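# Gather blue blocks into basket, close drawer and box lid

## Task

Find every blue block, including any tucked inside or beneath other objects, and place all of them fully inside the basket with none overhanging its rim and no block of another colour in it. At the end the light wooden cabinet's drawer must be completely closed and the metal box must have its lid fully seated. These must hold on their own without the robot supporting them, and the grippers must be open and withdrawn when finishing.

## Robot and tools

Robot: two xArm6 arms, left_arm and right_arm, each ending in a parallel two-finger gripper with a wrist camera. The root of left_arm sits at (-0.010, +0.264, 0) m with quat_wxyz (+0.999, 0, 0, -0.043); right_arm sits at (+0.016, -0.297, 0) m with quat_wxyz (+0.997, 0, 0, -0.080). Both are given in the scene frame: origin on the table surface midway between the arms, +x out across the table, +z upward, and left_arm on the +y side. The arm names do not refer to the left or right of any picture.

execute_actions takes "actions", a list holding zero or one item, plus an optional boolean "pictures".
- Empty list: nothing is commanded; you get the current state, with camera images.
- Motion: {"rows": [...], "steps": n}. rows is a list of 1 to 15 rows; steps is 5 to 15 (default 15), each step lasting 1/30 s. Row k is used on step k; if rows run out, the final row keeps being applied. Every row is one flat list of 14 numbers for both arms together: left_arm waist, shoulder, elbow, forearm roll, wrist pitch, wrist roll, gripper opening, then the same seven for right_arm. Always send all 14, even when one arm should stay put (repeat its current values).
- Wait: {"steps": n} with no rows, n up to 300; it returns once n steps have elapsed since the previous result, and your reply time is included.
Images come back only with an empty list or when "pictures": true.

Joint numbers are absolute target angles in radians, the same quantities printed under Joint positions, not offsets. Ranges per arm: waist -6.283..6.283, shoulder -2.059..2.094, elbow -3.927..0.192, forearm roll -6.283..6.283, wrist pitch -1.693..3.142, wrist roll -6.283..6.283. True stops may differ by up to 0.010 rad. A call is rejected (nothing is sent) if any target exceeds a range end by over 0.010 rad and is also beyond that joint's last reported angle. Targets past the real stop get clipped there, and the result may print "joint sent to its limit", possibly referring to an earlier, still-running action; missing that line does not prove there is room left. Gripper opening is an absolute value from -1 (closed) to +1 (fully open, a pad gap of 0.084 m).

Motion limits: each joint target advances at most 3.14 rad/s, with about 0.16 s to accelerate from rest, and an arm's joints are slowed together so they finish at once. Per step a target is held within 0.623 rad of the measured angle, and if the targets would put the gripper over 70 mm from where it currently is, the whole arm's targets are pulled back proportionally. Big moves therefore take several calls.

Each motion's result is reported 5 steps before it ends; those remaining steps run during your reply, and the next call begins after them. Arms keep heading for the last row's target until they have essentially stopped or a step is HELD; after that, only a fresh action moves or presses further. Fingers already in motion finish opening or closing.

Result lines: per arm, end_effector_position (m) and end_effector_quat_wxyz plus linear and angular velocities, all in the scene frame; the position is approximate, worse at long reach. Joint positions and Joint velocities list each arm's six joints (rad, rad/s) then the pad gap (m, m/s). grip_measured is the actual opening expressed on the -1..1 command scale. "joint command not followed" means the clearance check altered or blocked joint targets on some steps (the rest of the row still ran). HELD marks steps where your row was partly or fully not sent. MOTOR HOT warns from 65 °C; at 80 °C an OVER-TEMPERATURE FAULT brakes that arm until it cools. Holding loads heats motors, even while you deliberate.

Gripper geometry: fingers extend along the gripper's +z axis and close along its y axis. The reported position is the point between the pads when shut, about 2 cm short of the fingertips; closing pushes the tips roughly 10 mm further along +z.

Gripping: command an opening noticeably lower than grip_measured to squeeze; the bigger the difference, the firmer, up to about 24 N per pad on parts up to ~6 cm wide. Sending grip_measured itself gives a light hold that weakens on wider parts, which may slip. -1 gives full force on anything about 0.5 mm thick or more. Closing fast can overshoot force and even spring the fingers open.

Torque fault: if contact torque reaches a joint's limit (waist 47, shoulder 47, elbow 28.2, forearm roll 28.2, wrist pitch 18.8, wrist roll 18.8 N m, held weight included), the arm halts, backs that joint off slightly, stays still for 10 s and drops the rest of the call.

Avoid: arms striking or pressing against each other (can end the scene), objects leaving the table (failure), dropping, slamming, hard collisions and forceful pushing. Expect occasional brief tugs on held parts or nudges to loose objects.

zoom_image: {"camera": one of cam_high, cam_left_wrist, cam_right_wrist, "region": [x0, y0, x1, y1]} in pixels of that camera's latest full image (all 672x504, origin top-left), region no larger than 504 by 504; returns an enlarged view. Wrist camera frame wrist_camera_optical: +z forward, +x image right, +y image down.

read_manual: optional "section" (only "licences"); returns URDF licence texts, no motion.

finished_scene: {"scene": current scene number}. Finish only after releasing and moving the grippers away. Replying without any tool call ends everything.

Each tool is called as name(argument=value, ...), one argument or row to a line, values as JSON.

## Session

execute_actions(
  actions=[],
)

Scene clock: 0.00 s of 6000.00 s.
left_arm: end_effector_position=(+0.2845, +0.5822, +0.3564) grip_measured=+1.00 end_effector_quat_wxyz=(-0.508, +0.850, -0.065, -0.124) end_effector_velocity=(+0.000, -0.000, -0.000) end_effector_angular_velocity=(-0.001, +0.000, -0.000) | right_arm: end_effector_position=(+0.3302, -0.2172, +0.2185) grip_measured=+1.00 end_effector_quat_wxyz=(+0.003, -0.262, +0.963, -0.064) end_effector_velocity=(-0.000, +0.000, -0.000) end_effector_angular_velocity=(-0.000, +0.001, +0.000)
Joint positions: left_arm=[ 0.438 -0.437 -0.745  1.185  1.237  0.037  0.084] | right_arm=[ 0.494 -0.523 -0.62  -0.141  1.15   3.003  0.084]
Joint velocities: left_arm=[-0.001 -0.    -0.    -0.001  0.001  0.001 -0.   ] | right_arm=[ 0.     0.    -0.     0.     0.001 -0.    -0.   ]

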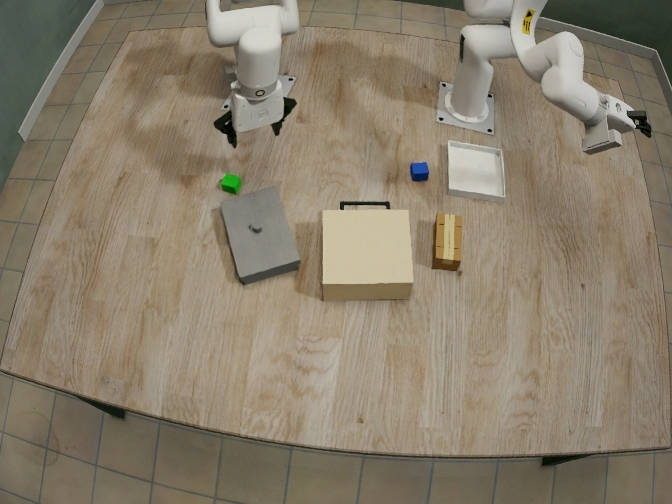

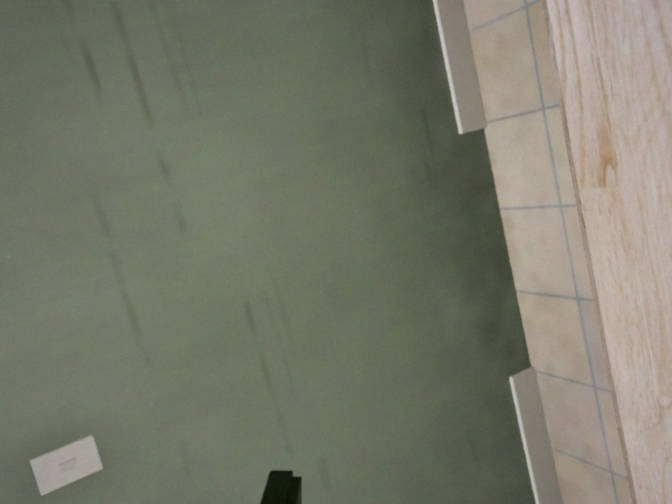

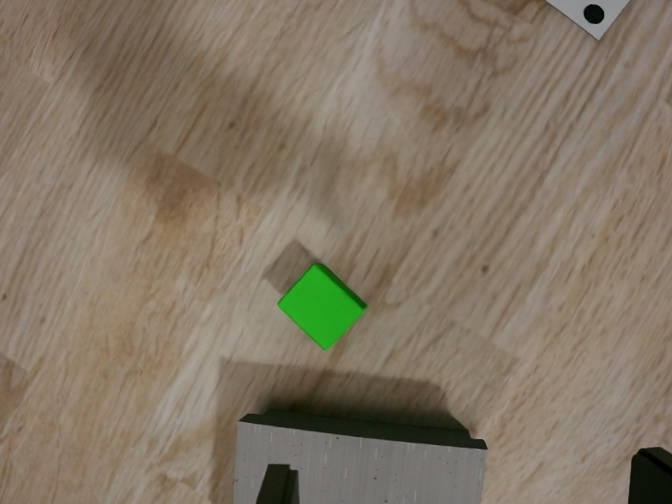

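execute_actions(
  actions=[
    {"rows":[[-0.234,-0.567,-1.118,0,1.684,-0.32,1,0.46,-0.567,-1.118,0,1.684,0.3,1]],"steps":15},
  ],
)

execute_actions(
  actions=[
    {"steps":30},
  ],
  pictures=true,
)

Scene clock: 0.93 s of 6000.00 s.
left_arm: end_effector_position=(+0.3222, +0.4723, +0.3907) grip_measured=+1.00 end_effector_quat_wxyz=(-0.421, +0.907, +0.017, -0.005) end_effector_velocity=(+0.077, -0.486, +0.041) end_effector_angular_velocity=(-1.187, -0.803, +0.055) | right_arm: end_effector_position=(+0.3277, -0.2110, +0.3202) grip_measured=+1.00 end_effector_quat_wxyz=(-0.004, -0.423, +0.906, -0.031) end_effector_velocity=(-0.075, +0.018, +0.373) end_effector_angular_velocity=(+0.224, +0.228, +1.992)
Joint positions: left_arm=[ 0.159 -0.492 -0.903  0.881  1.425 -0.114  0.084] | right_arm=[ 0.475 -0.548 -0.896 -0.064  1.444  2.591  0.084]
Joint velocities: left_arm=[-0.99  -0.19  -0.539 -1.333  0.635 -0.51   0.   ] | right_arm=[-0.072 -0.086 -1.022  0.296  1.12  -2.176 -0.   ]
Steps of this call (steps 1 to 18: nothing new was sent; steps 19 to 28: the first 10 steps of this action). Readings (joint positions):
19: left_arm=[0.438 -0.437 -0.745 1.184 1.237 0.037] | right_arm=[0.494 -0.523 -0.620 -0.141 1.150 3.003]
20: left_arm=[0.434 -0.437 -0.747 1.180 1.241 0.034] | right_arm=[0.494 -0.523 -0.623 -0.140 1.155 2.998]
22: left_arm=[0.386 -0.445 -0.773 1.128 1.280 0.004] | right_arm=[0.491 -0.525 -0.659 -0.128 1.202 2.944]
26: left_arm=[0.228 -0.479 -0.867 0.967 1.381 -0.078] | right_arm=[0.480 -0.542 -0.826 -0.084 1.367 2.724]
28: the state above

Scene clock: 1.93 s of 6000.00 s.
left_arm: end_effector_position=(+0.2745, +0.1699, +0.4001) grip_measured=+1.00 end_effector_quat_wxyz=(-0.000, +1.000, +0.000, +0.000) end_effector_velocity=(-0.001, -0.002, +0.002) end_effector_angular_velocity=(-0.005, -0.003, -0.004) | right_arm: end_effector_position=(+0.3024, -0.2081, +0.4003) grip_measured=+1.00 end_effector_quat_wxyz=(-0.000, +1.000, -0.001, +0.000) end_effector_velocity=(-0.000, -0.000, +0.000) end_effector_angular_velocity=(-0.001, -0.001, +0.020)
Joint positions: left_arm=[-0.233 -0.567 -1.118  0.001  1.684 -0.32   0.084] | right_arm=[ 0.46  -0.567 -1.118 -0.     1.684  0.302  0.084]
Joint velocities: left_arm=[-0.003 -0.002 -0.003 -0.004  0.     0.    -0.   ] | right_arm=[-0.    -0.001 -0.001 -0.001  0.001 -0.02  -0.   ]
Kept back: nothing.
Steps of this call (steps 1 to 5: the last 5 steps of your previous action; steps 6 to 30: the robot went on to your last target). Readings (joint positions):
1: left_arm=[0.127 -0.498 -0.921 0.835 1.446 -0.130] | right_arm=[0.473 -0.551 -0.930 -0.054 1.481 2.514]
2: left_arm=[0.097 -0.504 -0.938 0.789 1.466 -0.146] | right_arm=[0.471 -0.554 -0.963 -0.044 1.516 2.430]
4: left_arm=[0.042 -0.515 -0.968 0.693 1.502 -0.175] | right_arm=[0.467 -0.559 -1.024 -0.027 1.581 2.240]
8: left_arm=[-0.047 -0.532 -1.016 0.492 1.560 -0.222] | right_arm=[0.462 -0.566 -1.094 -0.007 1.656 1.828]
30: the state above

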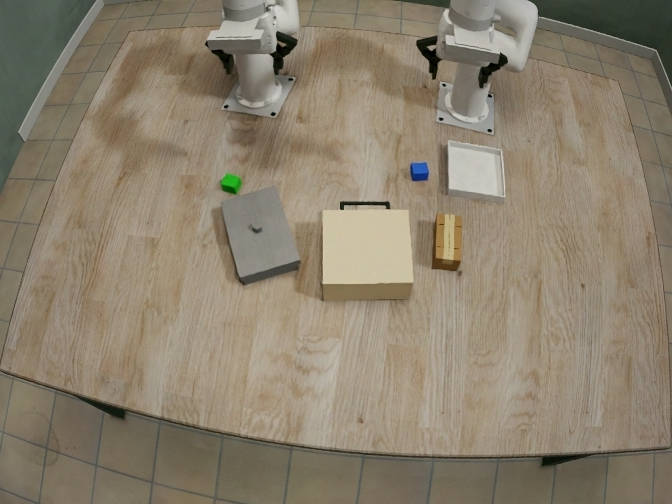

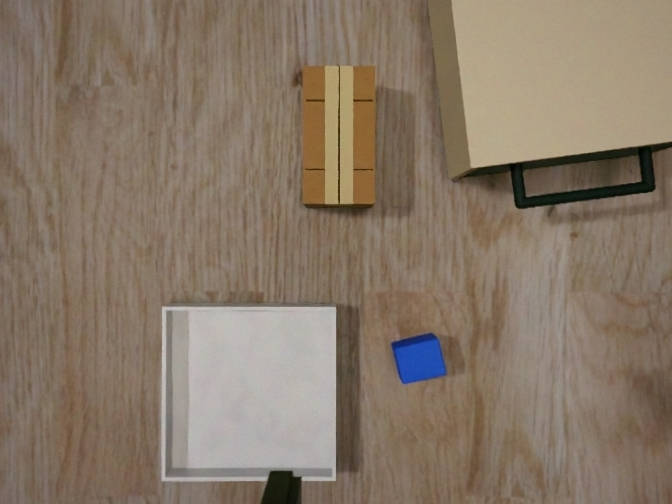

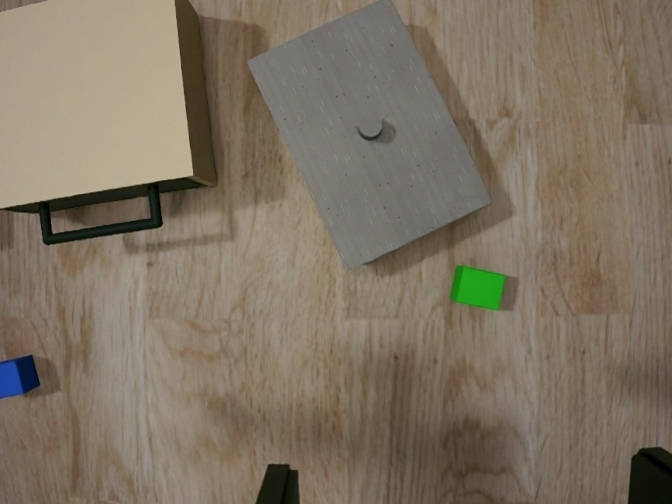

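execute_actions(
  actions=[
    {"rows":[[-0.3745,-0.499,-0.341,0,0.84,-0.68,0.45,0.377,-0.0346,-1.0197,0,1.0543,0.217,0.5]],"steps":15},
  ],
)

execute_actions(
  actions=[
    {"steps":18},
  ],
  pictures=true,
)

Scene clock: 3.07 s of 6000.00 s.
left_arm: end_effector_position=(+0.2885, +0.1445, +0.2871) grip_measured=+0.44 end_effector_quat_wxyz=(-0.005, +0.999, +0.047, -0.010) end_effector_velocity=(+0.008, -0.075, -0.453) end_effector_angular_velocity=(+0.003, -0.026, +0.314) | right_arm: end_effector_position=(+0.3903, -0.1964, +0.3190) grip_measured=+0.49 end_effector_quat_wxyz=(-0.000, +1.000, -0.000, +0.001) end_effector_velocity=(+0.305, +0.020, -0.369) end_effector_angular_velocity=(-0.003, +0.005, -0.002)
Joint positions: left_arm=[-0.294 -0.537 -0.815 -0.     1.375 -0.474  0.063] | right_arm=[ 0.422 -0.322 -1.073  0.     1.394  0.262  0.065]
Joint velocities: left_arm=[-0.206  0.102  1.22   0.001 -1.345 -0.521 -0.   ] | right_arm=[-0.154  0.984  0.175 -0.001 -1.154 -0.152 -0.   ]
Steps of this call (steps 1 to 15: the robot went on to your last target; steps 16 to 24: nothing new was sent; steps 25 to 34: the first 10 steps of this action). Readings (joint positions):
25: left_arm=[-0.234 -0.567 -1.118 0.000 1.684 -0.320] | right_arm=[0.460 -0.567 -1.118 0.000 1.684 0.300]
26: left_arm=[-0.235 -0.567 -1.114 0.000 1.678 -0.323] | right_arm=[0.459 -0.564 -1.118 0.000 1.679 0.299]
28: left_arm=[-0.246 -0.565 -1.069 0.000 1.625 -0.353] | right_arm=[0.453 -0.527 -1.116 0.000 1.627 0.292]
32: left_arm=[-0.280 -0.544 -0.895 -0.000 1.460 -0.439] | right_arm=[0.432 -0.387 -1.084 0.000 1.471 0.272]
34: the state above

Scene clock: 3.67 s of 6000.00 s.
left_arm: end_effector_position=(+0.2542, +0.1328, +0.1218) grip_measured=+0.44 end_effector_quat_wxyz=(+0.001, +0.994, +0.110, +0.002) end_effector_velocity=(-0.005, +0.002, -0.006) end_effector_angular_velocity=(+0.004, +0.009, +0.004) | right_arm: end_effector_position=(+0.4614, -0.1984, +0.2016) grip_measured=+0.49 end_effector_quat_wxyz=(-0.000, +1.000, +0.000, +0.002) end_effector_velocity=(-0.007, -0.002, -0.015) end_effector_angular_velocity=(-0.007, +0.034, -0.001)
Joint positions: left_arm=[-0.374 -0.5   -0.345 -0.     0.84  -0.68   0.063] | right_arm=[ 0.377 -0.037 -1.021  0.     1.055  0.217  0.065]
Joint velocities: left_arm=[-0.002  0.002  0.017 -0.001 -0.009 -0.005 -0.   ] | right_arm=[-0.001  0.016  0.019  0.    -0.001 -0.    -0.   ]
Kept back: nothing.
Steps of this call (steps 1 to 5: the last 5 steps of your previous action; steps 6 to 18: the robot went on to your last target). Readings (joint positions):
1: left_arm=[-0.301 -0.534 -0.774 -0.000 1.329 -0.492] | right_arm=[0.417 -0.289 -1.067 -0.000 1.356 0.257]
2: left_arm=[-0.308 -0.530 -0.733 -0.000 1.282 -0.509] | right_arm=[0.412 -0.256 -1.061 -0.000 1.317 0.252]
4: left_arm=[-0.322 -0.523 -0.650 -0.000 1.189 -0.546] | right_arm=[0.401 -0.190 -1.048 -0.000 1.240 0.241]
8: left_arm=[-0.351 -0.510 -0.482 -0.000 1.000 -0.618] | right_arm=[0.382 -0.065 -1.024 -0.000 1.095 0.222]
18: the state above

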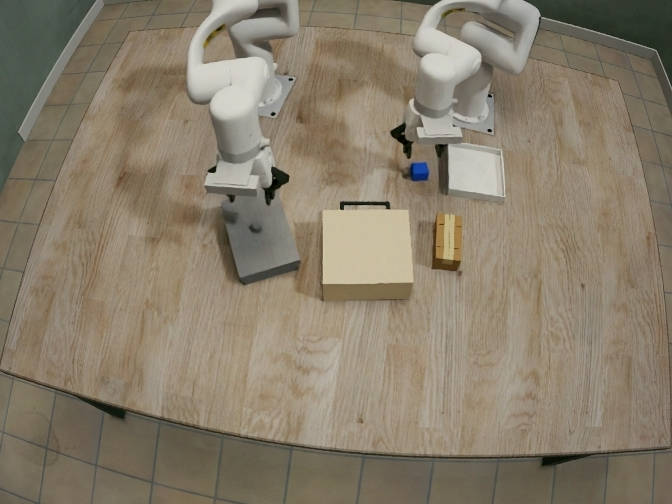

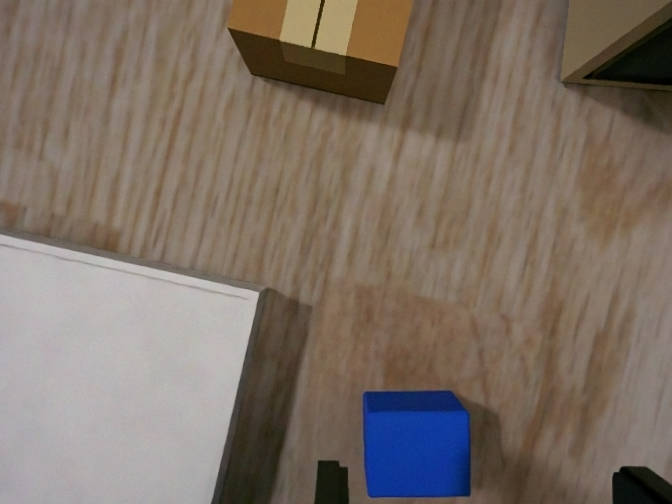

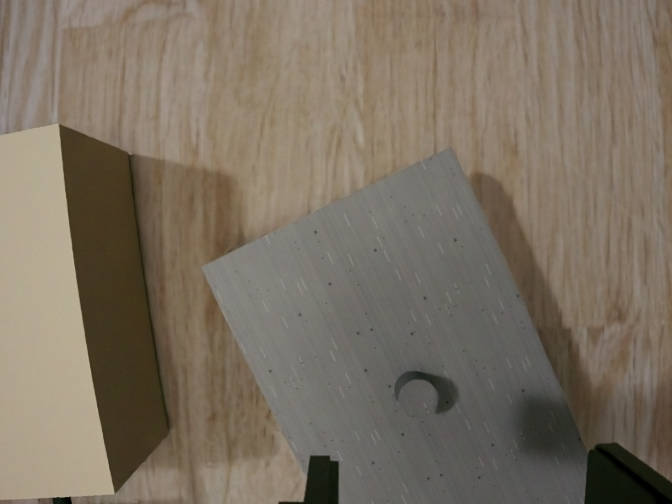

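execute_actions(
  actions=[
    {"rows":[[-0.3786,-0.3684,-0.2649,0,0.6333,-0.685,0.45,0.372,0.09,-0.925,0,0.835,0.212,0.0],[-0.3786,-0.3684,-0.2649,0,0.6333,-0.685,0.45,0.372,0.09,-0.925,0,0.835,0.212,0.0],[-0.3786,-0.3684,-0.2649,0,0.6333,-0.685,0.45,0.372,0.09,-0.925,0,0.835,0.212,0.0],[-0.3786,-0.3684,-0.2649,0,0.6333,-0.685,0.45,0.372,0.09,-0.925,0,0.835,0.212,0.0],[-0.3786,-0.3684,-0.2649,0,0.6333,-0.685,0.45,0.372,0.09,-0.925,0,0.835,0.212,0.0],[-0.3786,-0.1924,-0.2422,0,0.4346,-0.685,0.45,0.3706,0.1656,-0.8824,0,0.7168,0.2106,0.0]],"steps":15},
  ],
)

execute_actions(
  actions=[
    {"steps":9},
  ],
  pictures=true,
)

zoom_image(
  camera="cam_high",
  region=[180,100,520,300],
)

Scene clock: 4.57 s of 6000.00 s.
left_arm: end_effector_position=(+0.2489, +0.1340, +0.0435) grip_measured=+0.44 end_effector_quat_wxyz=(+0.000, +0.994, +0.110, +0.001) end_effector_velocity=(-0.044, +0.021, -0.312) end_effector_angular_velocity=(+0.070, +0.139, -0.001) | right_arm: end_effector_position=(+0.4627, -0.2010, +0.0904) grip_measured=-0.01 end_effector_quat_wxyz=(+0.001, +1.000, -0.000, -0.005) end_effector_velocity=(-0.051, -0.017, -0.310) end_effector_angular_velocity=(-0.022, +0.104, -0.002)
Joint positions: left_arm=[-0.379 -0.26  -0.251  0.     0.51  -0.685  0.063] | right_arm=[ 0.371  0.144 -0.893  0.     0.76   0.211  0.044]
Joint velocities: left_arm=[-0.003  1.222  0.167 -0.    -1.232 -0.002 -0.   ] | right_arm=[-0.013  0.534  0.336  0.    -0.764 -0.012 -0.   ]
Steps of this call (steps 1 to 15: the robot went on to your last target; steps 16 to 17: nothing new was sent; steps 18 to 27: the first 10 steps of this action). Readings (joint positions):
18: left_arm=[-0.374 -0.499 -0.341 -0.000 0.840 -0.680] | right_arm=[0.377 -0.035 -1.020 -0.000 1.054 0.217]
19: left_arm=[-0.375 -0.497 -0.340 -0.000 0.835 -0.680] | right_arm=[0.377 -0.033 -1.018 -0.000 1.049 0.217]
21: left_arm=[-0.375 -0.467 -0.325 -0.000 0.781 -0.681] | right_arm=[0.376 -0.008 -1.003 -0.000 0.995 0.216]
25: left_arm=[-0.378 -0.348 -0.262 0.000 0.610 -0.685] | right_arm=[0.372 0.098 -0.921 0.000 0.831 0.212]
27: the state above

Scene clock: 4.87 s of 6000.00 s.
left_arm: end_effector_position=(+0.2485, +0.1342, +0.0278) grip_measured=+0.44 end_effector_quat_wxyz=(+0.001, +0.994, +0.110, +0.001) end_effector_velocity=(-0.003, +0.002, -0.003) end_effector_angular_velocity=(+0.004, +0.006, -0.001) | right_arm: end_effector_position=(+0.4662, -0.2005, +0.0818) grip_measured=-0.01 end_effector_quat_wxyz=(-0.000, +1.000, -0.000, +0.002) end_effector_velocity=(-0.013, -0.003, -0.014) end_effector_angular_velocity=(-0.007, +0.036, -0.000)
Joint positions: left_arm=[-0.379 -0.194 -0.243 -0.     0.435 -0.685  0.063] | right_arm=[ 0.371  0.164 -0.885 -0.     0.717  0.211  0.044]
Joint velocities: left_arm=[ 0.002  0.004  0.008  0.002 -0.004  0.001 -0.   ] | right_arm=[-0.     0.013  0.022  0.     0.001 -0.    -0.   ]
Kept back: nothing.
Steps of this call (steps 1 to 5: the last 5 steps of your previous action; steps 6 to 9: the robot went on to your last target). Readings (joint positions):
1: left_arm=[-0.379 -0.226 -0.245 0.000 0.476 -0.685] | right_arm=[0.371 0.158 -0.884 0.000 0.741 0.211]
2: left_arm=[-0.379 -0.206 -0.241 0.000 0.458 -0.685] | right_arm=[0.371 0.165 -0.879 0.000 0.731 0.211]
4: left_arm=[-0.379 -0.195 -0.241 0.000 0.442 -0.685] | right_arm=[0.371 0.166 -0.881 0.000 0.721 0.211]
8: left_arm=[-0.379 -0.194 -0.244 -0.000 0.435 -0.685] | right_arm=[0.371 0.163 -0.885 -0.000 0.717 0.211]
9: the state above

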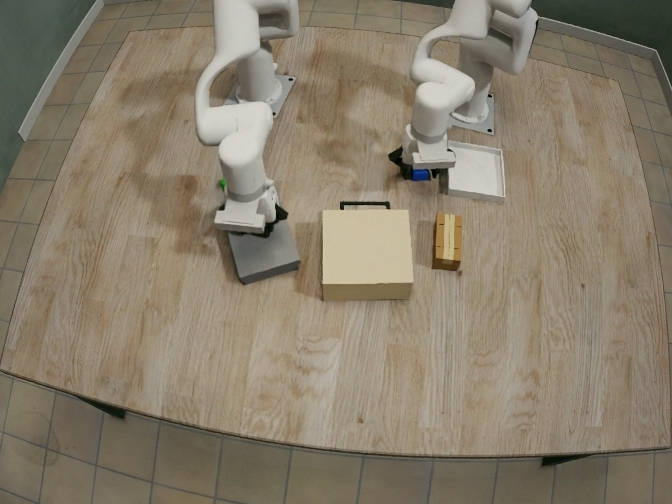

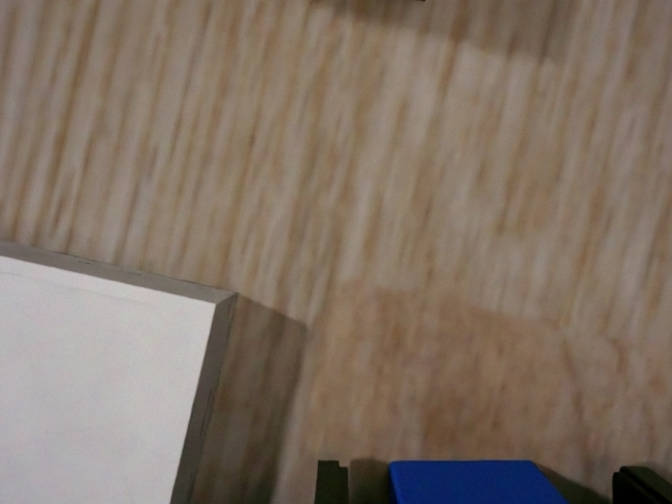

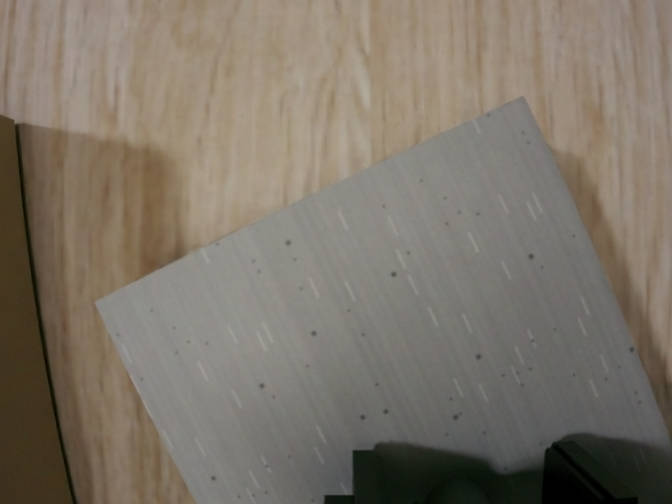

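Region (180, 100, 520, 300) of cam_high's 672x504 image, scaled by 1.482, with more detail than that image has; it fills the top 296 rows of this view, and the rest is white.

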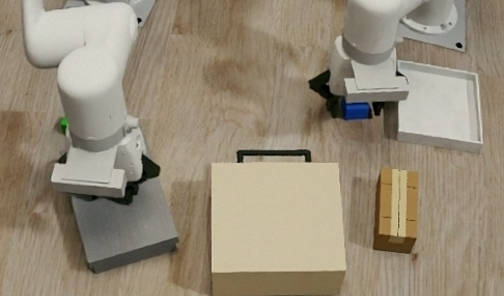

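execute_actions(
  actions=[
    {"rows":[[-0.3786,-0.1924,-0.2422,0,0.4346,-0.685,0.2,0.3706,0.163,-0.883,0,0.72,0.2106,-0.2],[-0.3786,-0.1924,-0.2422,0,0.4346,-0.685,0.05,0.3706,0.163,-0.883,0,0.72,0.2106,-0.35],[-0.3786,-0.1924,-0.2422,0,0.4346,-0.685,-0.05,0.3706,0.163,-0.883,0,0.72,0.2106,-0.5],[-0.3786,-0.1924,-0.2422,0,0.4346,-0.685,-0.15,0.3706,0.163,-0.883,0,0.72,0.2106,-0.6],[-0.3786,-0.1924,-0.2422,0,0.4346,-0.685,-0.25,0.3706,0.163,-0.883,0,0.72,0.2106,-0.7],[-0.3786,-0.1924,-0.2422,0,0.4346,-0.685,-0.4,0.3706,0.163,-0.883,0,0.72,0.2106,-0.8],[-0.3786,-0.1924,-0.2422,0,0.4346,-0.685,-0.6,0.3706,0.163,-0.883,0,0.72,0.2106,-1]],"steps":15},
  ],
)

Scene clock: 5.57 s of 6000.00 s.
left_arm: end_effector_position=(+0.2477, +0.1346, +0.0270) grip_measured=-0.16 end_effector_quat_wxyz=(+0.000, +0.994, +0.110, +0.000) end_effector_velocity=(+0.000, -0.000, +0.000) end_effector_angular_velocity=(-0.001, -0.000, +0.001) | right_arm: end_effector_position=(+0.4648, -0.2008, +0.0812) grip_measured=-0.62 end_effector_quat_wxyz=(-0.000, +1.000, -0.000, +0.000) end_effector_velocity=(-0.000, -0.000, -0.000) end_effector_angular_velocity=(+0.000, +0.001, -0.000)
Joint positions: left_arm=[-0.379 -0.192 -0.242  0.     0.435 -0.685  0.037] | right_arm=[ 0.371  0.163 -0.883 -0.     0.72   0.211  0.017]
Joint velocities: left_arm=[ 0.     0.    -0.    -0.001 -0.001  0.     0.   ] | right_arm=[ 0.     0.     0.     0.     0.001 -0.    -0.   ]
Steps of this call (steps 1 to 11: the robot went on to your last target; steps 12 to 21: the first 10 steps of this action). Readings (joint positions):
12: left_arm=[-0.379 -0.193 -0.242 -0.000 0.435 -0.685] | right_arm=[0.371 0.165 -0.883 -0.000 0.717 0.211]
13: left_arm=[-0.379 -0.193 -0.242 -0.000 0.435 -0.685] | right_arm=[0.371 0.165 -0.883 0.000 0.718 0.211]
15: left_arm=[-0.379 -0.192 -0.242 -0.000 0.435 -0.685] | right_arm=[0.371 0.164 -0.883 -0.000 0.719 0.211]
19: left_arm=[-0.379 -0.192 -0.242 0.000 0.435 -0.685] | right_arm=[0.371 0.163 -0.883 -0.000 0.720 0.211]
21: the state above

execute_actions(
  actions=[
    {"rows":[[-0.3786,-0.23,-0.246,0,0.476,-0.685,-0.6,0.3706,0.153,-0.888,0,0.735,0.2106,-1],[-0.3786,-0.28,-0.252,0,0.532,-0.685,-0.6,0.3706,0.143,-0.893,0,0.75,0.2106,-1],[-0.3786,-0.33,-0.26,0,0.59,-0.685,-0.6,0.3706,0.133,-0.898,0,0.765,0.2106,-1],[-0.3786,-0.37,-0.265,0,0.635,-0.685,-0.6,0.3706,0.123,-0.903,0,0.78,0.2106,-1],[-0.3786,-0.42,-0.28,0,0.70,-0.685,-0.6,0.3706,0.113,-0.908,0,0.795,0.2106,-1],[-0.3786,-0.47,-0.29,0,0.76,-0.685,-0.6,0.3706,0.103,-0.914,0,0.811,0.2106,-1],[-0.33,-0.52,-0.27,0,0.79,-0.6,-0.6,0.3706,0.093,-0.92,0,0.827,0.2106,-1],[-0.26,-0.57,-0.24,0,0.81,-0.5,-0.6,0.3706,0.083,-0.926,0,0.843,0.2106,-1],[-0.18,-0.62,-0.21,0,0.83,-0.4,-0.6,0.3706,0.073,-0.932,0,0.859,0.2106,-1],[-0.10,-0.67,-0.18,0,0.85,-0.3,-0.6,0.3706,0.063,-0.938,0,0.875,0.2106,-1],[-0.02,-0.72,-0.15,0,0.87,-0.2,-0.6,0.3706,0.053,-0.944,0,0.891,0.2106,-1],[0.06,-0.77,-0.115,0,0.885,-0.1,-0.6,0.3706,0.045,-0.949,0,0.904,0.2106,-1],[0.14,-0.82,-0.08,0,0.90,0.0,-0.6,0.3706,0.039,-0.953,0,0.914,0.2106,-1],[0.2,-0.86,-0.05,0,0.91,0.09,-0.6,0.3706,0.039,-0.953,0,0.914,0.2106,-1],[0.236,-0.8947,-0.0272,0,0.9219,0.15,-0.6,0.3706,0.039,-0.953,0,0.914,0.2106,-1]],"steps":15},
  ],
)

execute_actions(
  actions=[
    {"steps":12},
  ],
  pictures=true,
)

Scene clock: 6.87 s of 6000.00 s.
left_arm: end_effector_position=(+0.2479, +0.1412, +0.0973) grip_measured=-0.16 end_effector_quat_wxyz=(+0.003, +0.995, +0.101, +0.005) end_effector_velocity=(-0.007, +0.198, +0.223) end_effector_angular_velocity=(-0.050, -0.132, -0.419) | right_arm: end_effector_position=(+0.4664, -0.2005, +0.1204) grip_measured=-0.62 end_effector_quat_wxyz=(-0.000, +1.000, -0.000, +0.001) end_effector_velocity=(-0.001, -0.000, +0.167) end_effector_angular_velocity=(-0.000, -0.001, +0.001)
Joint positions: left_arm=[-0.358 -0.481 -0.275 -0.     0.744 -0.646  0.037] | right_arm=[ 0.371  0.091 -0.922 -0.     0.829  0.211  0.017]
Joint velocities: left_arm=[ 0.616 -1.221  0.14  -0.     0.94   1.036  0.   ] | right_arm=[ 0.    -0.297 -0.173 -0.001  0.469 -0.     0.   ]
Steps of this call (steps 1 to 5: the last 5 steps of your previous action; steps 6 to 15: the robot went on to your last target; steps 16 to 29: nothing new was sent; steps 30 to 39: the first 10 steps of this action). Readings (joint positions):
30: left_arm=[-0.379 -0.193 -0.242 0.000 0.435 -0.685] | right_arm=[0.371 0.163 -0.883 0.000 0.720 0.211]
31: left_arm=[-0.379 -0.196 -0.242 0.000 0.440 -0.685] | right_arm=[0.371 0.161 -0.883 0.000 0.724 0.211]
33: left_arm=[-0.379 -0.235 -0.244 0.000 0.488 -0.685] | right_arm=[0.371 0.150 -0.887 0.000 0.743 0.211]
37: left_arm=[-0.378 -0.393 -0.272 -0.000 0.664 -0.683] | right_arm=[0.371 0.111 -0.910 -0.000 0.798 0.211]
39: the state above

Scene clock: 7.27 s of 6000.00 s.
left_arm: end_effector_position=(+0.2001, +0.2868, +0.0916) grip_measured=-0.16 end_effector_quat_wxyz=(+0.000, +1.000, +0.010, -0.000) end_effector_velocity=(-0.127, +0.167, -0.048) end_effector_angular_velocity=(-0.003, +0.027, -0.262) | right_arm: end_effector_position=(+0.4641, -0.2010, +0.1488) grip_measured=-0.62 end_effector_quat_wxyz=(+0.000, +1.000, -0.000, -0.001) end_effector_velocity=(+0.001, -0.000, +0.001) end_effector_angular_velocity=(+0.000, -0.001, -0.000)
Joint positions: left_arm=[ 0.194 -0.866 -0.045  0.     0.911  0.089  0.037] | right_arm=[ 0.371  0.04  -0.951  0.     0.914  0.211  0.017]
Joint velocities: left_arm=[ 0.846 -0.569  0.387  0.001  0.209  1.108 -0.   ] | right_arm=[-0.    -0.    -0.003 -0.     0.002 -0.    -0.   ]
Kept back: nothing.
Steps of this call (steps 1 to 5: the last 5 steps of your previous action; steps 6 to 12: the robot went on to your last target). Readings (joint positions):
1: left_arm=[-0.330 -0.520 -0.267 -0.000 0.771 -0.601] | right_arm=[0.371 0.081 -0.928 -0.000 0.845 0.211]
2: left_arm=[-0.288 -0.555 -0.253 -0.000 0.791 -0.541] | right_arm=[0.371 0.071 -0.933 -0.000 0.861 0.211]
4: left_arm=[-0.186 -0.616 -0.213 0.000 0.819 -0.414] | right_arm=[0.371 0.053 -0.945 -0.000 0.890 0.211]
8: left_arm=[0.012 -0.743 -0.126 0.000 0.867 -0.153] | right_arm=[0.371 0.039 -0.954 -0.000 0.911 0.211]
12: the state above

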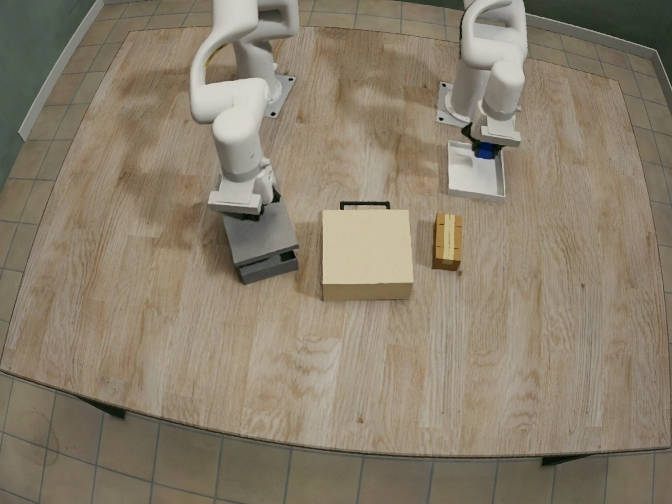

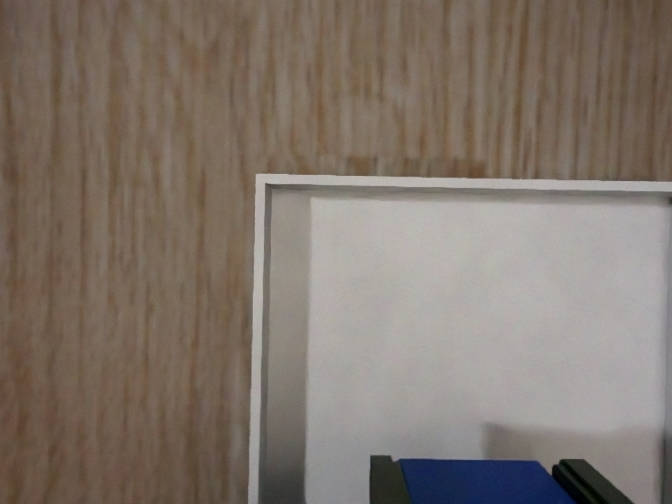

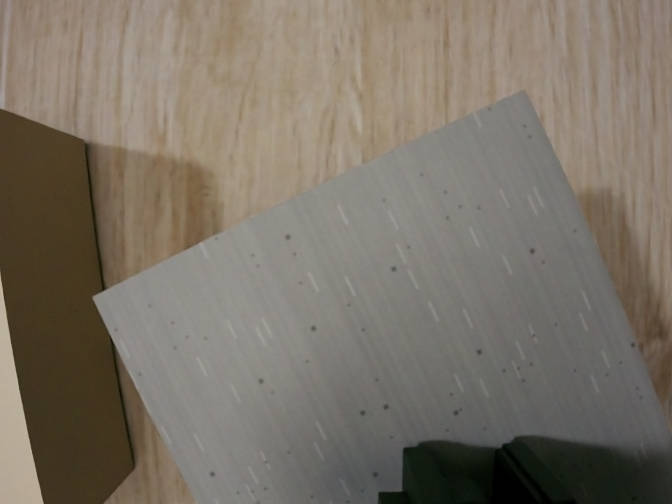

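execute_actions(
  actions=[
    {"rows":[[0.236,-0.87,-0.018,0,0.888,0.15,-0.6,0.36,0.039,-0.953,0,0.914,0.2,-1],[0.236,-0.84,-0.007,0,0.847,0.15,-0.6,0.34,0.039,-0.953,0,0.914,0.18,-1],[0.236,-0.80,0.006,0,0.794,0.15,-0.6,0.31,0.039,-0.953,0,0.914,0.15,-1],[0.236,-0.768,0.0165,0,0.7515,0.15,-0.6,0.28,0.039,-0.953,0,0.914,0.12,-1],[0.236,-0.73,0.023,0,0.707,0.15,-0.6,0.25,0.039,-0.953,0,0.914,0.09,-1],[0.236,-0.7,0.028,0,0.672,0.15,-0.6,0.22,0.039,-0.953,0,0.914,0.06,-1],[0.236,-0.67,0.032,0,0.638,0.15,-0.6,0.19,0.039,-0.953,0,0.914,0.03,-1],[0.236,-0.65,0.034,0,0.616,0.15,-0.6,0.16,0.039,-0.953,0,0.914,0.0,-1],[0.236,-0.63,0.037,0,0.593,0.15,-0.6,0.13,0.039,-0.953,0,0.914,-0.03,-1],[0.236,-0.6157,0.038,0,0.5776,0.15,-0.6,0.10,0.039,-0.953,0,0.914,-0.06,-1],[0.236,-0.6157,0.038,0,0.5776,0.15,-0.6,0.07,0.039,-0.953,0,0.914,-0.09,-1],[0.236,-0.6157,0.038,0,0.5776,0.15,-0.6,0.04,0.039,-0.953,0,0.914,-0.12,-1],[0.236,-0.6157,0.038,0,0.5776,0.15,-0.6,0.01,0.039,-0.953,0,0.914,-0.15,-1],[0.236,-0.6157,0.038,0,0.5776,0.15,-0.6,-0.02,0.039,-0.953,0,0.914,-0.18,-1],[0.236,-0.6157,0.038,0,0.5776,0.15,-0.6,-0.05,0.039,-0.953,0,0.914,-0.21,-1]],"steps":15},
  ],
)

execute_actions(
  actions=[
    {"rows":[[0.236,-0.6157,0.038,0,0.5776,0.15,-0.6,-0.08,0.039,-0.953,0,0.914,-0.24,-1],[0.236,-0.6157,0.038,0,0.5776,0.15,-0.2,-0.11,0.039,-0.953,0,0.914,-0.27,-1],[0.236,-0.6157,0.038,0,0.5776,0.15,0.05,-0.14,0.039,-0.953,0,0.914,-0.30,-1],[0.236,-0.6157,0.038,0,0.5776,0.15,0.05,-0.16,0.039,-0.953,0,0.914,-0.32,-1],[0.236,-0.6157,0.038,0,0.5776,0.15,0.05,-0.18,0.039,-0.953,0,0.914,-0.34,-1],[0.236,-0.6157,0.038,0,0.5776,0.15,0.05,-0.2,0.039,-0.953,0,0.914,-0.36,-1],[0.236,-0.6157,0.038,0,0.5776,0.15,0.05,-0.2,0.039,-0.953,0,0.914,-0.36,-1],[0.236,-0.67,0.032,0,0.638,0.15,0.05,-0.2,0.039,-0.953,0,0.914,-0.36,-1],[0.236,-0.73,0.023,0,0.707,0.15,0.05,-0.2,0.039,-0.953,0,0.914,-0.36,-1],[0.236,-0.8,0.006,0,0.794,0.15,0.05,-0.2,0.039,-0.953,0,0.914,-0.36,-1],[0.236,-0.8947,-0.027,0,0.922,0.15,0.05,-0.2,0.039,-0.953,0,0.914,-0.36,-1]],"steps":15},
  ],
  pictures=true,
)

zoom_image(
  camera="cam_high",
  region=[150,150,350,300],
)

Scene clock: 8.40 s of 6000.00 s.
left_arm: end_effector_position=(+0.1938, +0.2948, +0.0449) grip_measured=-0.16 end_effector_quat_wxyz=(+0.000, +1.000, +0.000, -0.002) end_effector_velocity=(-0.007, -0.001, -0.145) end_effector_angular_velocity=(-0.002, +0.013, +0.001) | right_arm: end_effector_position=(+0.4748, -0.2811, +0.1500) grip_measured=-0.62 end_effector_quat_wxyz=(+0.000, +1.000, -0.001, +0.000) end_effector_velocity=(+0.013, -0.408, -0.000) end_effector_angular_velocity=(-0.001, +0.002, -0.013)
Joint positions: left_arm=[ 0.236 -0.684  0.03   0.     0.659  0.15   0.037] | right_arm=[ 0.194  0.039 -0.953 -0.     0.914  0.035  0.017]
Joint velocities: left_arm=[ 0.     0.834  0.128 -0.001 -0.949  0.001 -0.   ] | right_arm=[-0.888 -0.     0.001 -0.001  0.001 -0.875  0.   ]
Steps of this call (steps 1 to 24: the robot went on to your last target; steps 25 to 34: the first 10 steps of this action). Readings (joint positions):
25: left_arm=[0.236 -0.895 -0.027 -0.000 0.922 0.150] | right_arm=[0.371 0.039 -0.953 0.000 0.914 0.210]
26: left_arm=[0.236 -0.892 -0.026 -0.000 0.916 0.150] | right_arm=[0.369 0.039 -0.953 0.000 0.914 0.208]
28: left_arm=[0.236 -0.864 -0.017 -0.000 0.876 0.150] | right_arm=[0.350 0.039 -0.953 0.000 0.914 0.187]
32: left_arm=[0.236 -0.746 0.019 0.000 0.729 0.150] | right_arm=[0.253 0.039 -0.953 -0.000 0.914 0.093]
34: the state above

Scene clock: 8.90 s of 6000.00 s.
left_arm: end_effector_position=(+0.1929, +0.2947, +0.0361) grip_measured=+0.04 end_effector_quat_wxyz=(+0.000, +1.000, +0.000, -0.003) end_effector_velocity=(-0.020, -0.003, +0.093) end_effector_angular_velocity=(-0.012, +0.079, -0.001) | right_arm: end_effector_position=(+0.4461, -0.4564, +0.1499) grip_measured=-0.62 end_effector_quat_wxyz=(+0.000, +1.000, -0.002, -0.000) end_effector_velocity=(-0.018, -0.047, -0.001) end_effector_angular_velocity=(+0.004, +0.001, +0.030)
Joint positions: left_arm=[ 0.236 -0.634  0.038  0.     0.601  0.15   0.046] | right_arm=[-0.195  0.039 -0.953 -0.     0.914 -0.352  0.017]
Joint velocities: left_arm=[-0.002 -0.641 -0.057  0.     0.778 -0.    -0.   ] | right_arm=[-0.111  0.001  0.003  0.004 -0.001 -0.144 -0.   ]
Steps of this call (steps 1 to 5: the last 5 steps of your previous action; steps 6 to 15: the first 10 steps of this action). Readings (joint positions):
6: left_arm=[0.236 -0.619 0.035 -0.000 0.581 0.150] | right_arm=[0.016 0.039 -0.953 -0.000 0.914 -0.144]
7: left_arm=[0.236 -0.618 0.035 -0.000 0.579 0.150] | right_arm=[-0.014 0.039 -0.953 -0.000 0.914 -0.174]
9: left_arm=[0.236 -0.617 0.037 -0.000 0.578 0.150] | right_arm=[-0.074 0.039 -0.953 -0.000 0.914 -0.233]
13: left_arm=[0.236 -0.616 0.040 0.000 0.578 0.150] | right_arm=[-0.176 0.039 -0.953 -0.000 0.914 -0.333]
15: the state above

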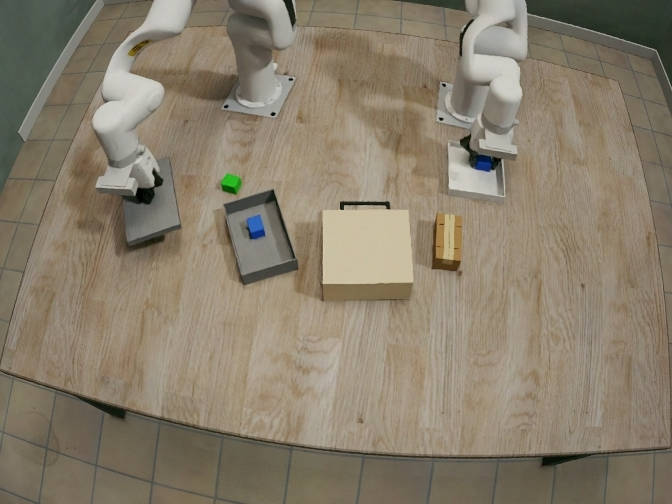

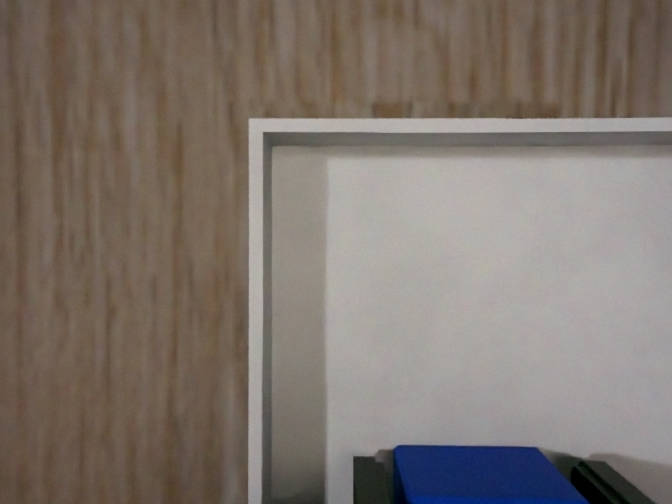

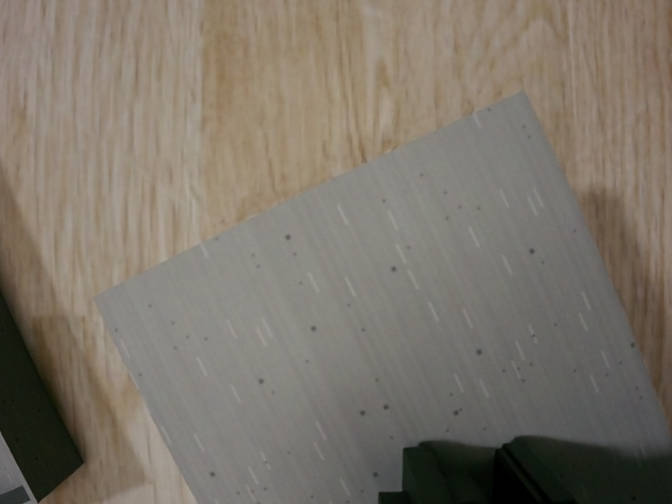

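Region (150, 150, 350, 300) of cam_high's 672x504 image, scaled by 2.520, with more detail than that image has; it fills the top 378 rows of this view, and the rest is white.

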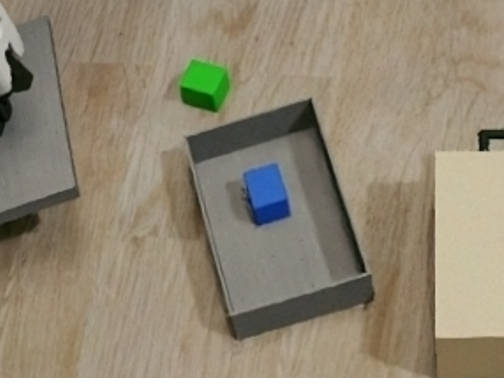

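execute_actions(
  actions=[
    {"rows":[[0.15,-0.88,-0.1,0,0.98,0.05,0.2,-0.22,0.039,-0.953,0,0.914,-0.38,-1],[0.05,-0.84,-0.18,0,1.02,-0.1,0.2,-0.24,0.039,-0.953,0,0.914,-0.40,-1],[-0.05,-0.79,-0.26,0,1.05,-0.25,0.2,-0.26,0.039,-0.953,0,0.914,-0.42,-1],[-0.05,-0.79,-0.26,0,1.05,-0.25,0.2,-0.28,0.039,-0.953,0,0.914,-0.44,-1],[-0.3,-0.62,-0.45,0,1.07,-0.6,0.2,-0.28,0.039,-0.953,0,0.914,-0.44,-1],[-0.3,-0.62,-0.45,0,1.07,-0.6,0.2,-0.28,0.039,-0.953,0,0.914,-0.44,-1],[-0.3,-0.62,-0.45,0,1.07,-0.6,0.2,-0.28,0.039,-0.953,0,0.914,-0.44,-1],[-0.3,-0.62,-0.45,0,1.07,-0.6,0.2,-0.28,0.039,-0.953,0,0.914,-0.44,-1],[-0.733,-0.2245,-0.8208,0,1.0453,-1.273,0.2,-0.28,0.039,-0.953,0,0.914,-0.44,-1]],"steps":15},
  ],
)

execute_actions(
  actions=[
    {"rows":[[-0.733,-0.2245,-0.8208,0,1.0453,-1.273,0.2,-0.28,0.039,-0.953,0,0.914,-0.44,-1],[-0.733,-0.2245,-0.8208,0,1.0453,-1.273,0.2,-0.28,0.039,-0.953,0,0.914,-0.44,-1],[-0.733,-0.2245,-0.8208,0,1.0453,-1.273,0.2,-0.28,0.039,-0.953,0,0.914,-0.44,-1],[-0.733,-0.2245,-0.8208,0,1.0453,-1.273,0.2,-0.28,0.039,-0.953,0,0.914,-0.44,-1],[-0.733,-0.2245,-0.8208,0,1.0453,-1.273,0.2,-0.28,0.039,-0.953,0,0.914,-0.44,-1],[-0.733,0.246,-1.38,0,1.134,-1.273,0.2,-0.28,0.039,-0.953,0,0.914,-0.44,-1]],"steps":15},
  ],
)

execute_actions(
  actions=[
    {"rows":[[-0.733,0.7172,-1.9375,0,1.2203,-1.273,0.2,-0.28,0.039,-0.953,0,0.914,-0.44,-1]],"steps":15},
  ],
)

execute_actions(
  actions=[
    {"steps":14},
  ],
  pictures=true,
)

Scene clock: 9.83 s of 6000.00 s.
left_arm: end_effector_position=(+0.2417, +0.2249, +0.1486) grip_measured=+0.19 end_effector_quat_wxyz=(+0.001, +0.999, +0.052, +0.003) end_effector_velocity=(+0.195, -0.351, +0.197) end_effector_angular_velocity=(-0.009, +0.009, +0.301) | right_arm: end_effector_position=(+0.4312, -0.4923, +0.1499) grip_measured=-0.62 end_effector_quat_wxyz=(+0.000, +1.000, -0.001, -0.000) end_effector_velocity=(-0.001, -0.001, +0.000) end_effector_angular_velocity=(+0.003, -0.000, +0.027)
Joint positions: left_arm=[-0.068 -0.753 -0.272 -0.     1.018 -0.258  0.052] | right_arm=[-0.28   0.039 -0.953 -0.     0.914 -0.438  0.017]
Joint velocities: left_arm=[-1.242  0.944 -1.097 -0.001  0.16  -1.543  0.   ] | right_arm=[-0.003 -0.001  0.     0.003  0.002 -0.032 -0.   ]
Steps of this call (steps 1 to 5: the last 5 steps of your previous action; steps 6 to 18: the robot went on to your last target; steps 19 to 28: the first 10 steps of this action). Readings (joint positions):
19: left_arm=[0.236 -0.894 -0.027 0.000 0.922 0.150] | right_arm=[-0.200 0.039 -0.953 0.000 0.914 -0.360]
20: left_arm=[0.232 -0.893 -0.029 0.000 0.925 0.145] | right_arm=[-0.203 0.039 -0.953 0.000 0.914 -0.364]
22: left_arm=[0.191 -0.884 -0.062 0.000 0.953 0.091] | right_arm=[-0.226 0.039 -0.953 0.000 0.914 -0.388]
26: left_arm=[0.017 -0.806 -0.206 -0.000 1.003 -0.141] | right_arm=[-0.277 0.039 -0.953 -0.000 0.914 -0.434]
28: the state above

Scene clock: 10.33 s of 6000.00 s.
left_arm: end_effector_position=(+0.2987, +0.0246, +0.1975) grip_measured=+0.19 end_effector_quat_wxyz=(-0.006, +0.988, +0.153, -0.005) end_effector_velocity=(+0.222, -0.385, +0.026) end_effector_angular_velocity=(+0.131, +0.144, +0.418) | right_arm: end_effector_position=(+0.4312, -0.4923, +0.1500) grip_measured=-0.62 end_effector_quat_wxyz=(+0.000, +1.000, -0.000, -0.000) end_effector_velocity=(-0.001, -0.000, +0.000) end_effector_angular_velocity=(+0.000, +0.001, -0.000)
Joint positions: left_arm=[-0.573 -0.241 -0.801 -0.     1.058 -0.966  0.052] | right_arm=[-0.28   0.039 -0.953  0.     0.914 -0.44   0.017]
Joint velocities: left_arm=[-0.432  1.574 -1.618  0.002  0.239 -0.851 -0.   ] | right_arm=[-0.001 -0.     0.    -0.     0.002 -0.     0.   ]
Steps of this call (steps 1 to 5: the last 5 steps of your previous action; steps 6 to 15: the first 10 steps of this action). Readings (joint positions):
6: left_arm=[-0.312 -0.550 -0.483 -0.000 1.028 -0.514] | right_arm=[-0.279 0.039 -0.953 0.000 0.914 -0.440]
7: left_arm=[-0.350 -0.520 -0.513 -0.000 1.029 -0.564] | right_arm=[-0.279 0.039 -0.953 0.000 0.914 -0.440]
9: left_arm=[-0.422 -0.464 -0.572 -0.000 1.032 -0.672] | right_arm=[-0.280 0.039 -0.953 0.000 0.914 -0.440]
13: left_arm=[-0.544 -0.345 -0.695 -0.000 1.042 -0.902] | right_arm=[-0.280 0.039 -0.953 0.000 0.914 -0.440]
15: the state above

Scene clock: 10.83 s of 6000.00 s.
left_arm: end_effector_position=(+0.4041, -0.1581, +0.1724) grip_measured=+0.19 end_effector_quat_wxyz=(-0.012, +0.976, +0.215, -0.008) end_effector_velocity=(+0.243, -0.367, -0.058) end_effector_angular_velocity=(-0.191, -0.199, +0.131) | right_arm: end_effector_position=(+0.4312, -0.4923, +0.1500) grip_measured=-0.62 end_effector_quat_wxyz=(+0.000, +1.000, -0.000, -0.000) end_effector_velocity=(-0.000, -0.000, +0.000) end_effector_angular_velocity=(-0.000, +0.001, +0.000)
Joint positions: left_arm=[-0.709  0.478 -1.629  0.     1.179 -1.228  0.052] | right_arm=[-0.28   0.039 -0.953  0.     0.914 -0.44   0.017]
Joint velocities: left_arm=[-0.142  1.43  -1.946  0.     0.241 -0.273  0.   ] | right_arm=[-0.    -0.    -0.    -0.001  0.002 -0.    -0.   ]
Steps of this call (steps 1 to 5: the last 5 steps of your previous action; steps 6 to 15: the first 10 steps of this action). Readings (joint positions):
6: left_arm=[-0.657 0.021 -1.110 0.000 1.099 -1.129] | right_arm=[-0.280 0.039 -0.953 0.000 0.914 -0.440]
7: left_arm=[-0.670 0.066 -1.163 -0.000 1.106 -1.153] | right_arm=[-0.280 0.039 -0.953 0.000 0.914 -0.440]
9: left_arm=[-0.683 0.174 -1.274 -0.000 1.127 -1.176] | right_arm=[-0.280 0.039 -0.953 0.000 0.914 -0.440]
13: left_arm=[-0.699 0.384 -1.501 0.000 1.164 -1.210] | right_arm=[-0.280 0.039 -0.953 0.000 0.914 -0.440]
15: the state above

Scene clock: 11.30 s of 6000.00 s.
left_arm: end_effector_position=(+0.4352, -0.2120, +0.1520) grip_measured=+0.19 end_effector_quat_wxyz=(+0.001, +0.974, +0.225, +0.001) end_effector_velocity=(-0.006, +0.002, -0.016) end_effector_angular_velocity=(+0.022, +0.021, -0.003) | right_arm: end_effector_position=(+0.4312, -0.4923, +0.1500) grip_measured=-0.62 end_effector_quat_wxyz=(+0.000, +1.000, -0.000, -0.000) end_effector_velocity=(-0.000, -0.000, +0.000) end_effector_angular_velocity=(-0.000, +0.001, +0.000)
Joint positions: left_arm=[-0.732  0.714 -1.937  0.     1.22  -1.273  0.052] | right_arm=[-0.28   0.039 -0.953 -0.     0.914 -0.44   0.017]
Joint velocities: left_arm=[-0.005  0.02   0.007 -0.001  0.004 -0.001 -0.   ] | right_arm=[-0.    -0.001  0.    -0.001  0.001  0.    -0.   ]
Kept back: nothing.
Steps of this call (steps 1 to 5: the last 5 steps of your previous action; steps 6 to 14: the robot went on to your last target). Readings (joint positions):
1: left_arm=[-0.713 0.527 -1.694 0.000 1.188 -1.238] | right_arm=[-0.280 0.039 -0.953 -0.000 0.914 -0.440]
2: left_arm=[-0.718 0.576 -1.759 0.000 1.196 -1.247] | right_arm=[-0.280 0.039 -0.953 0.000 0.914 -0.440]
4: left_arm=[-0.728 0.663 -1.866 -0.000 1.210 -1.262] | right_arm=[-0.280 0.039 -0.953 0.000 0.914 -0.440]
8: left_arm=[-0.733 0.715 -1.928 -0.000 1.220 -1.272] | right_arm=[-0.280 0.039 -0.953 -0.000 0.914 -0.440]
14: the state above

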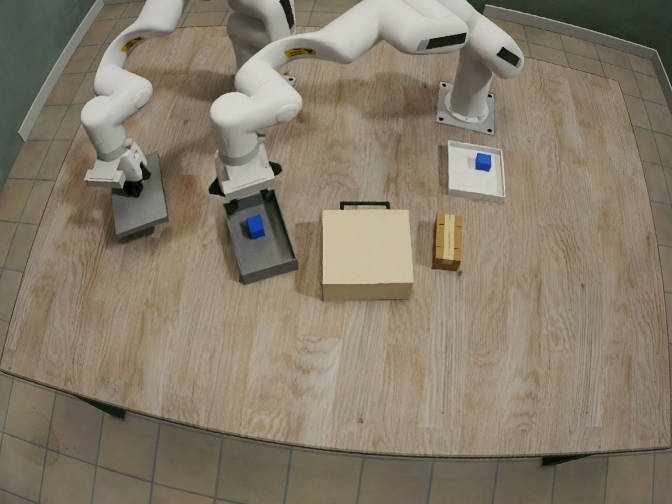

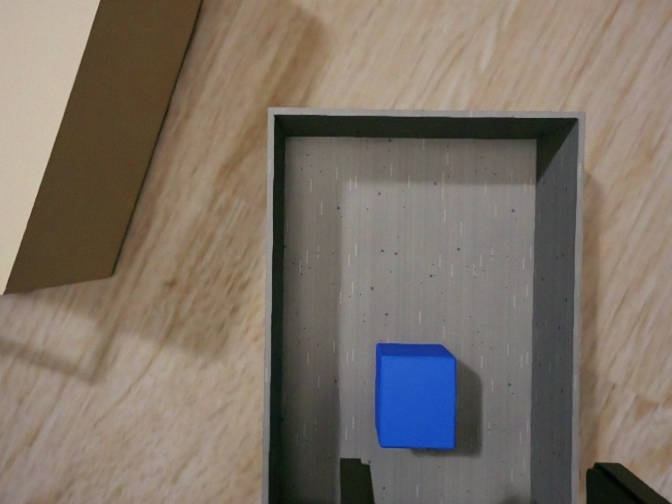

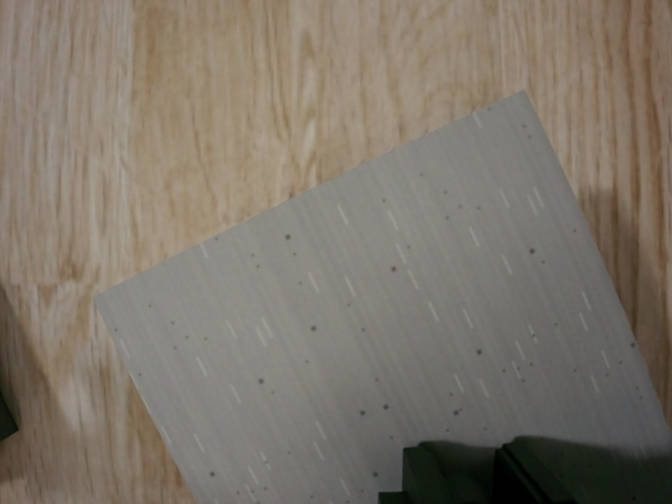

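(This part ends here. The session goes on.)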